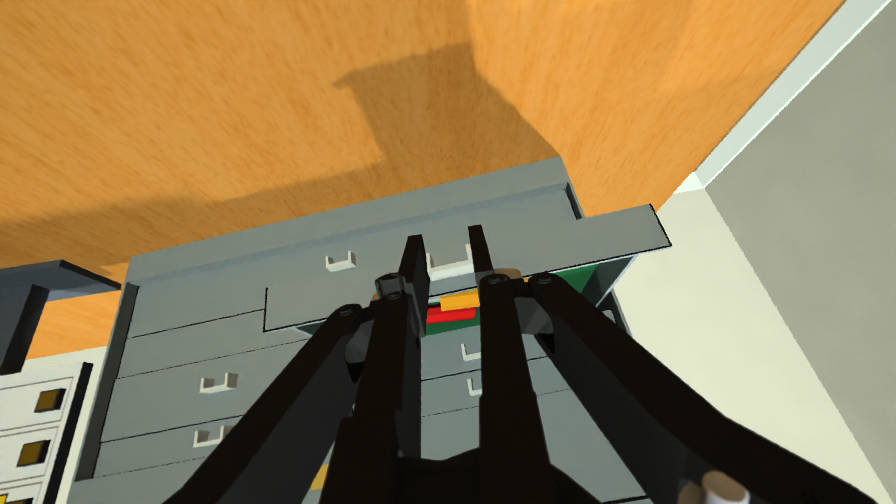

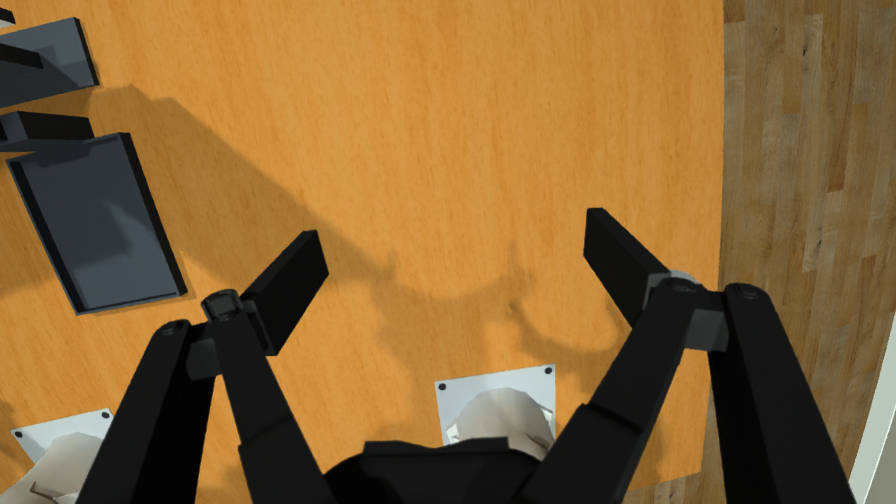

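Scene clock: 227.60 s.
left_arm: end_effector_position=(+0.4507, +0.5904, +0.2988) position_measured=91 object_status=3 end_effector_quat_wxyz=(+0.381, +0.005, +0.924, +0.003) | right_arm: end_effector_position=(+0.3995, -0.3921, +0.3126) position_measured=3 object_status=3 end_effector_quat_wxyz=(+0.063, +0.994, -0.051, +0.078)
Joint positions: left_arm=[ 2.569 -0.614 -1.241 -2.347  1.711  4.53   0.48 ] | right_arm=[-0.111 -0.628  0.31  -2.446  0.037  1.98  -1.394]
Joint velocities: left_arm=[-0.001  0.002  0.001  0.     0.004  0.001 -0.032] | right_arm=[-0.    -0.    -0.001  0.     0.    -0.002 -0.001]
Hand target (left_arm): +0.450, +0.589, +0.300; +0.381, +0.001, +0.924, -0.001
Hand target (right_arm): +0.400, -0.392, +0.313; +0.064, +0.994, -0.048, +0.080
Off the commanded pose (left_arm): 0.001 m, 1 deg.
Off the commanded pose (right_arm): 0.001 m, 0 deg.
joint sent to its limit (left arm) — the command would take joint 6 (wrist pitch) past its upper limit, so that joint was sent only as far as its limit.
move: done
camera_calibration (this result's frames):
cam_left_wrist: T_world_to_cam=[[0.12932, 0.980972, 0.14481, -0.684699], [0.412356, -0.186012, 0.891831, -0.330972], [0.901798, -0.0556182, -0.428565, -0.0623036], [0, 0, 0, 1]] pos_world=[0.281209, 0.606641, 0.367621]
cam_right_wrist: T_world_to_cam=[[-0.208843, -0.975776, 0.0651624, -0.320338], [-0.928996, 0.218765, 0.29851, 0.361755], [-0.305534, 0.00180611, -0.952179, 0.600586], [0, 0, 0, 1]] pos_world=[0.452668, -0.392802, 0.484752]

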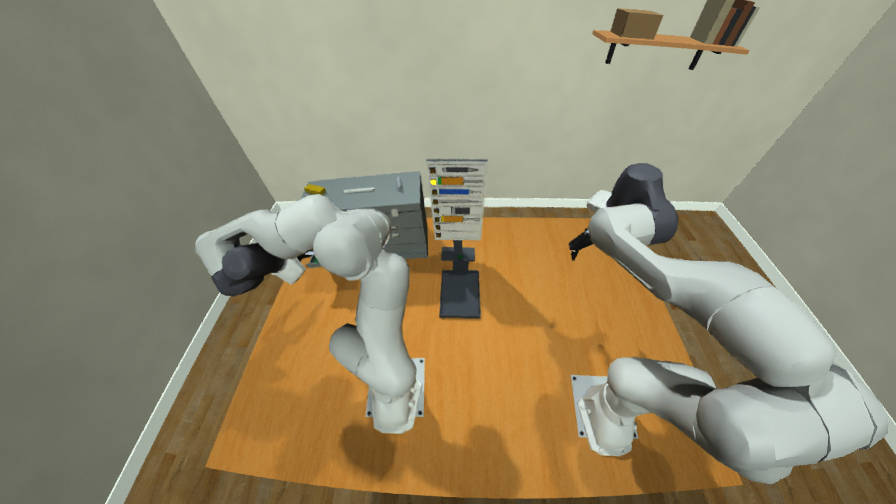

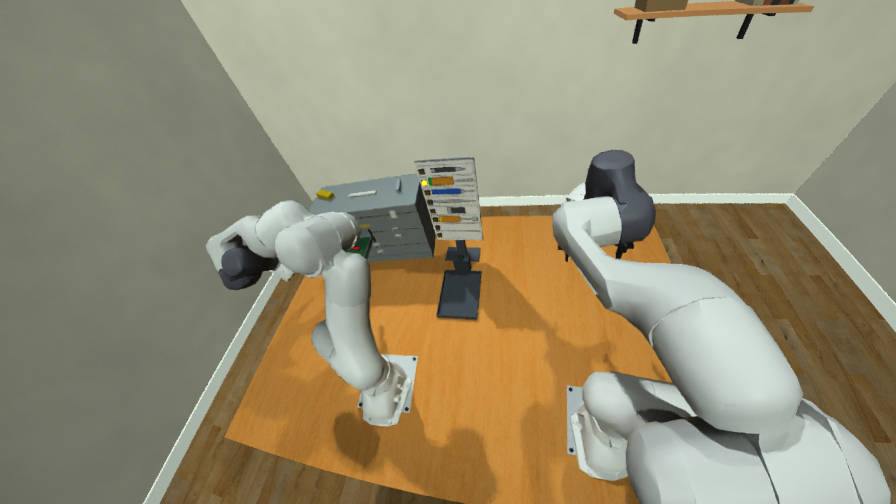

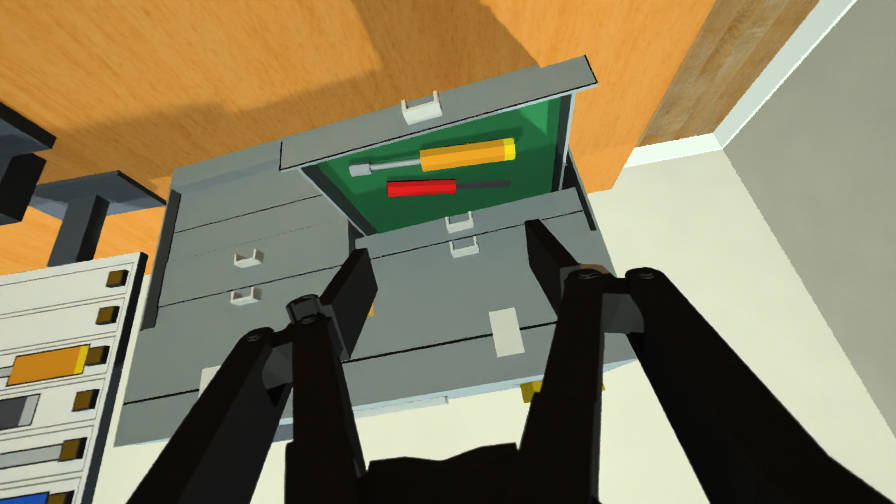

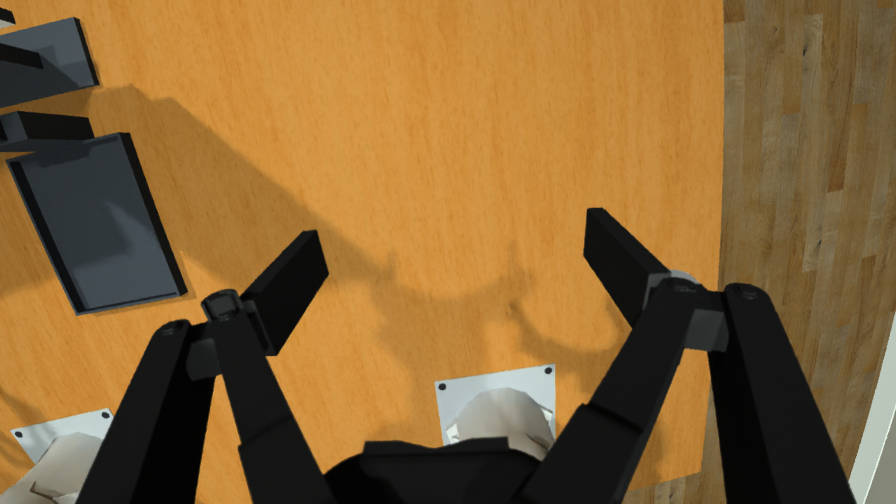

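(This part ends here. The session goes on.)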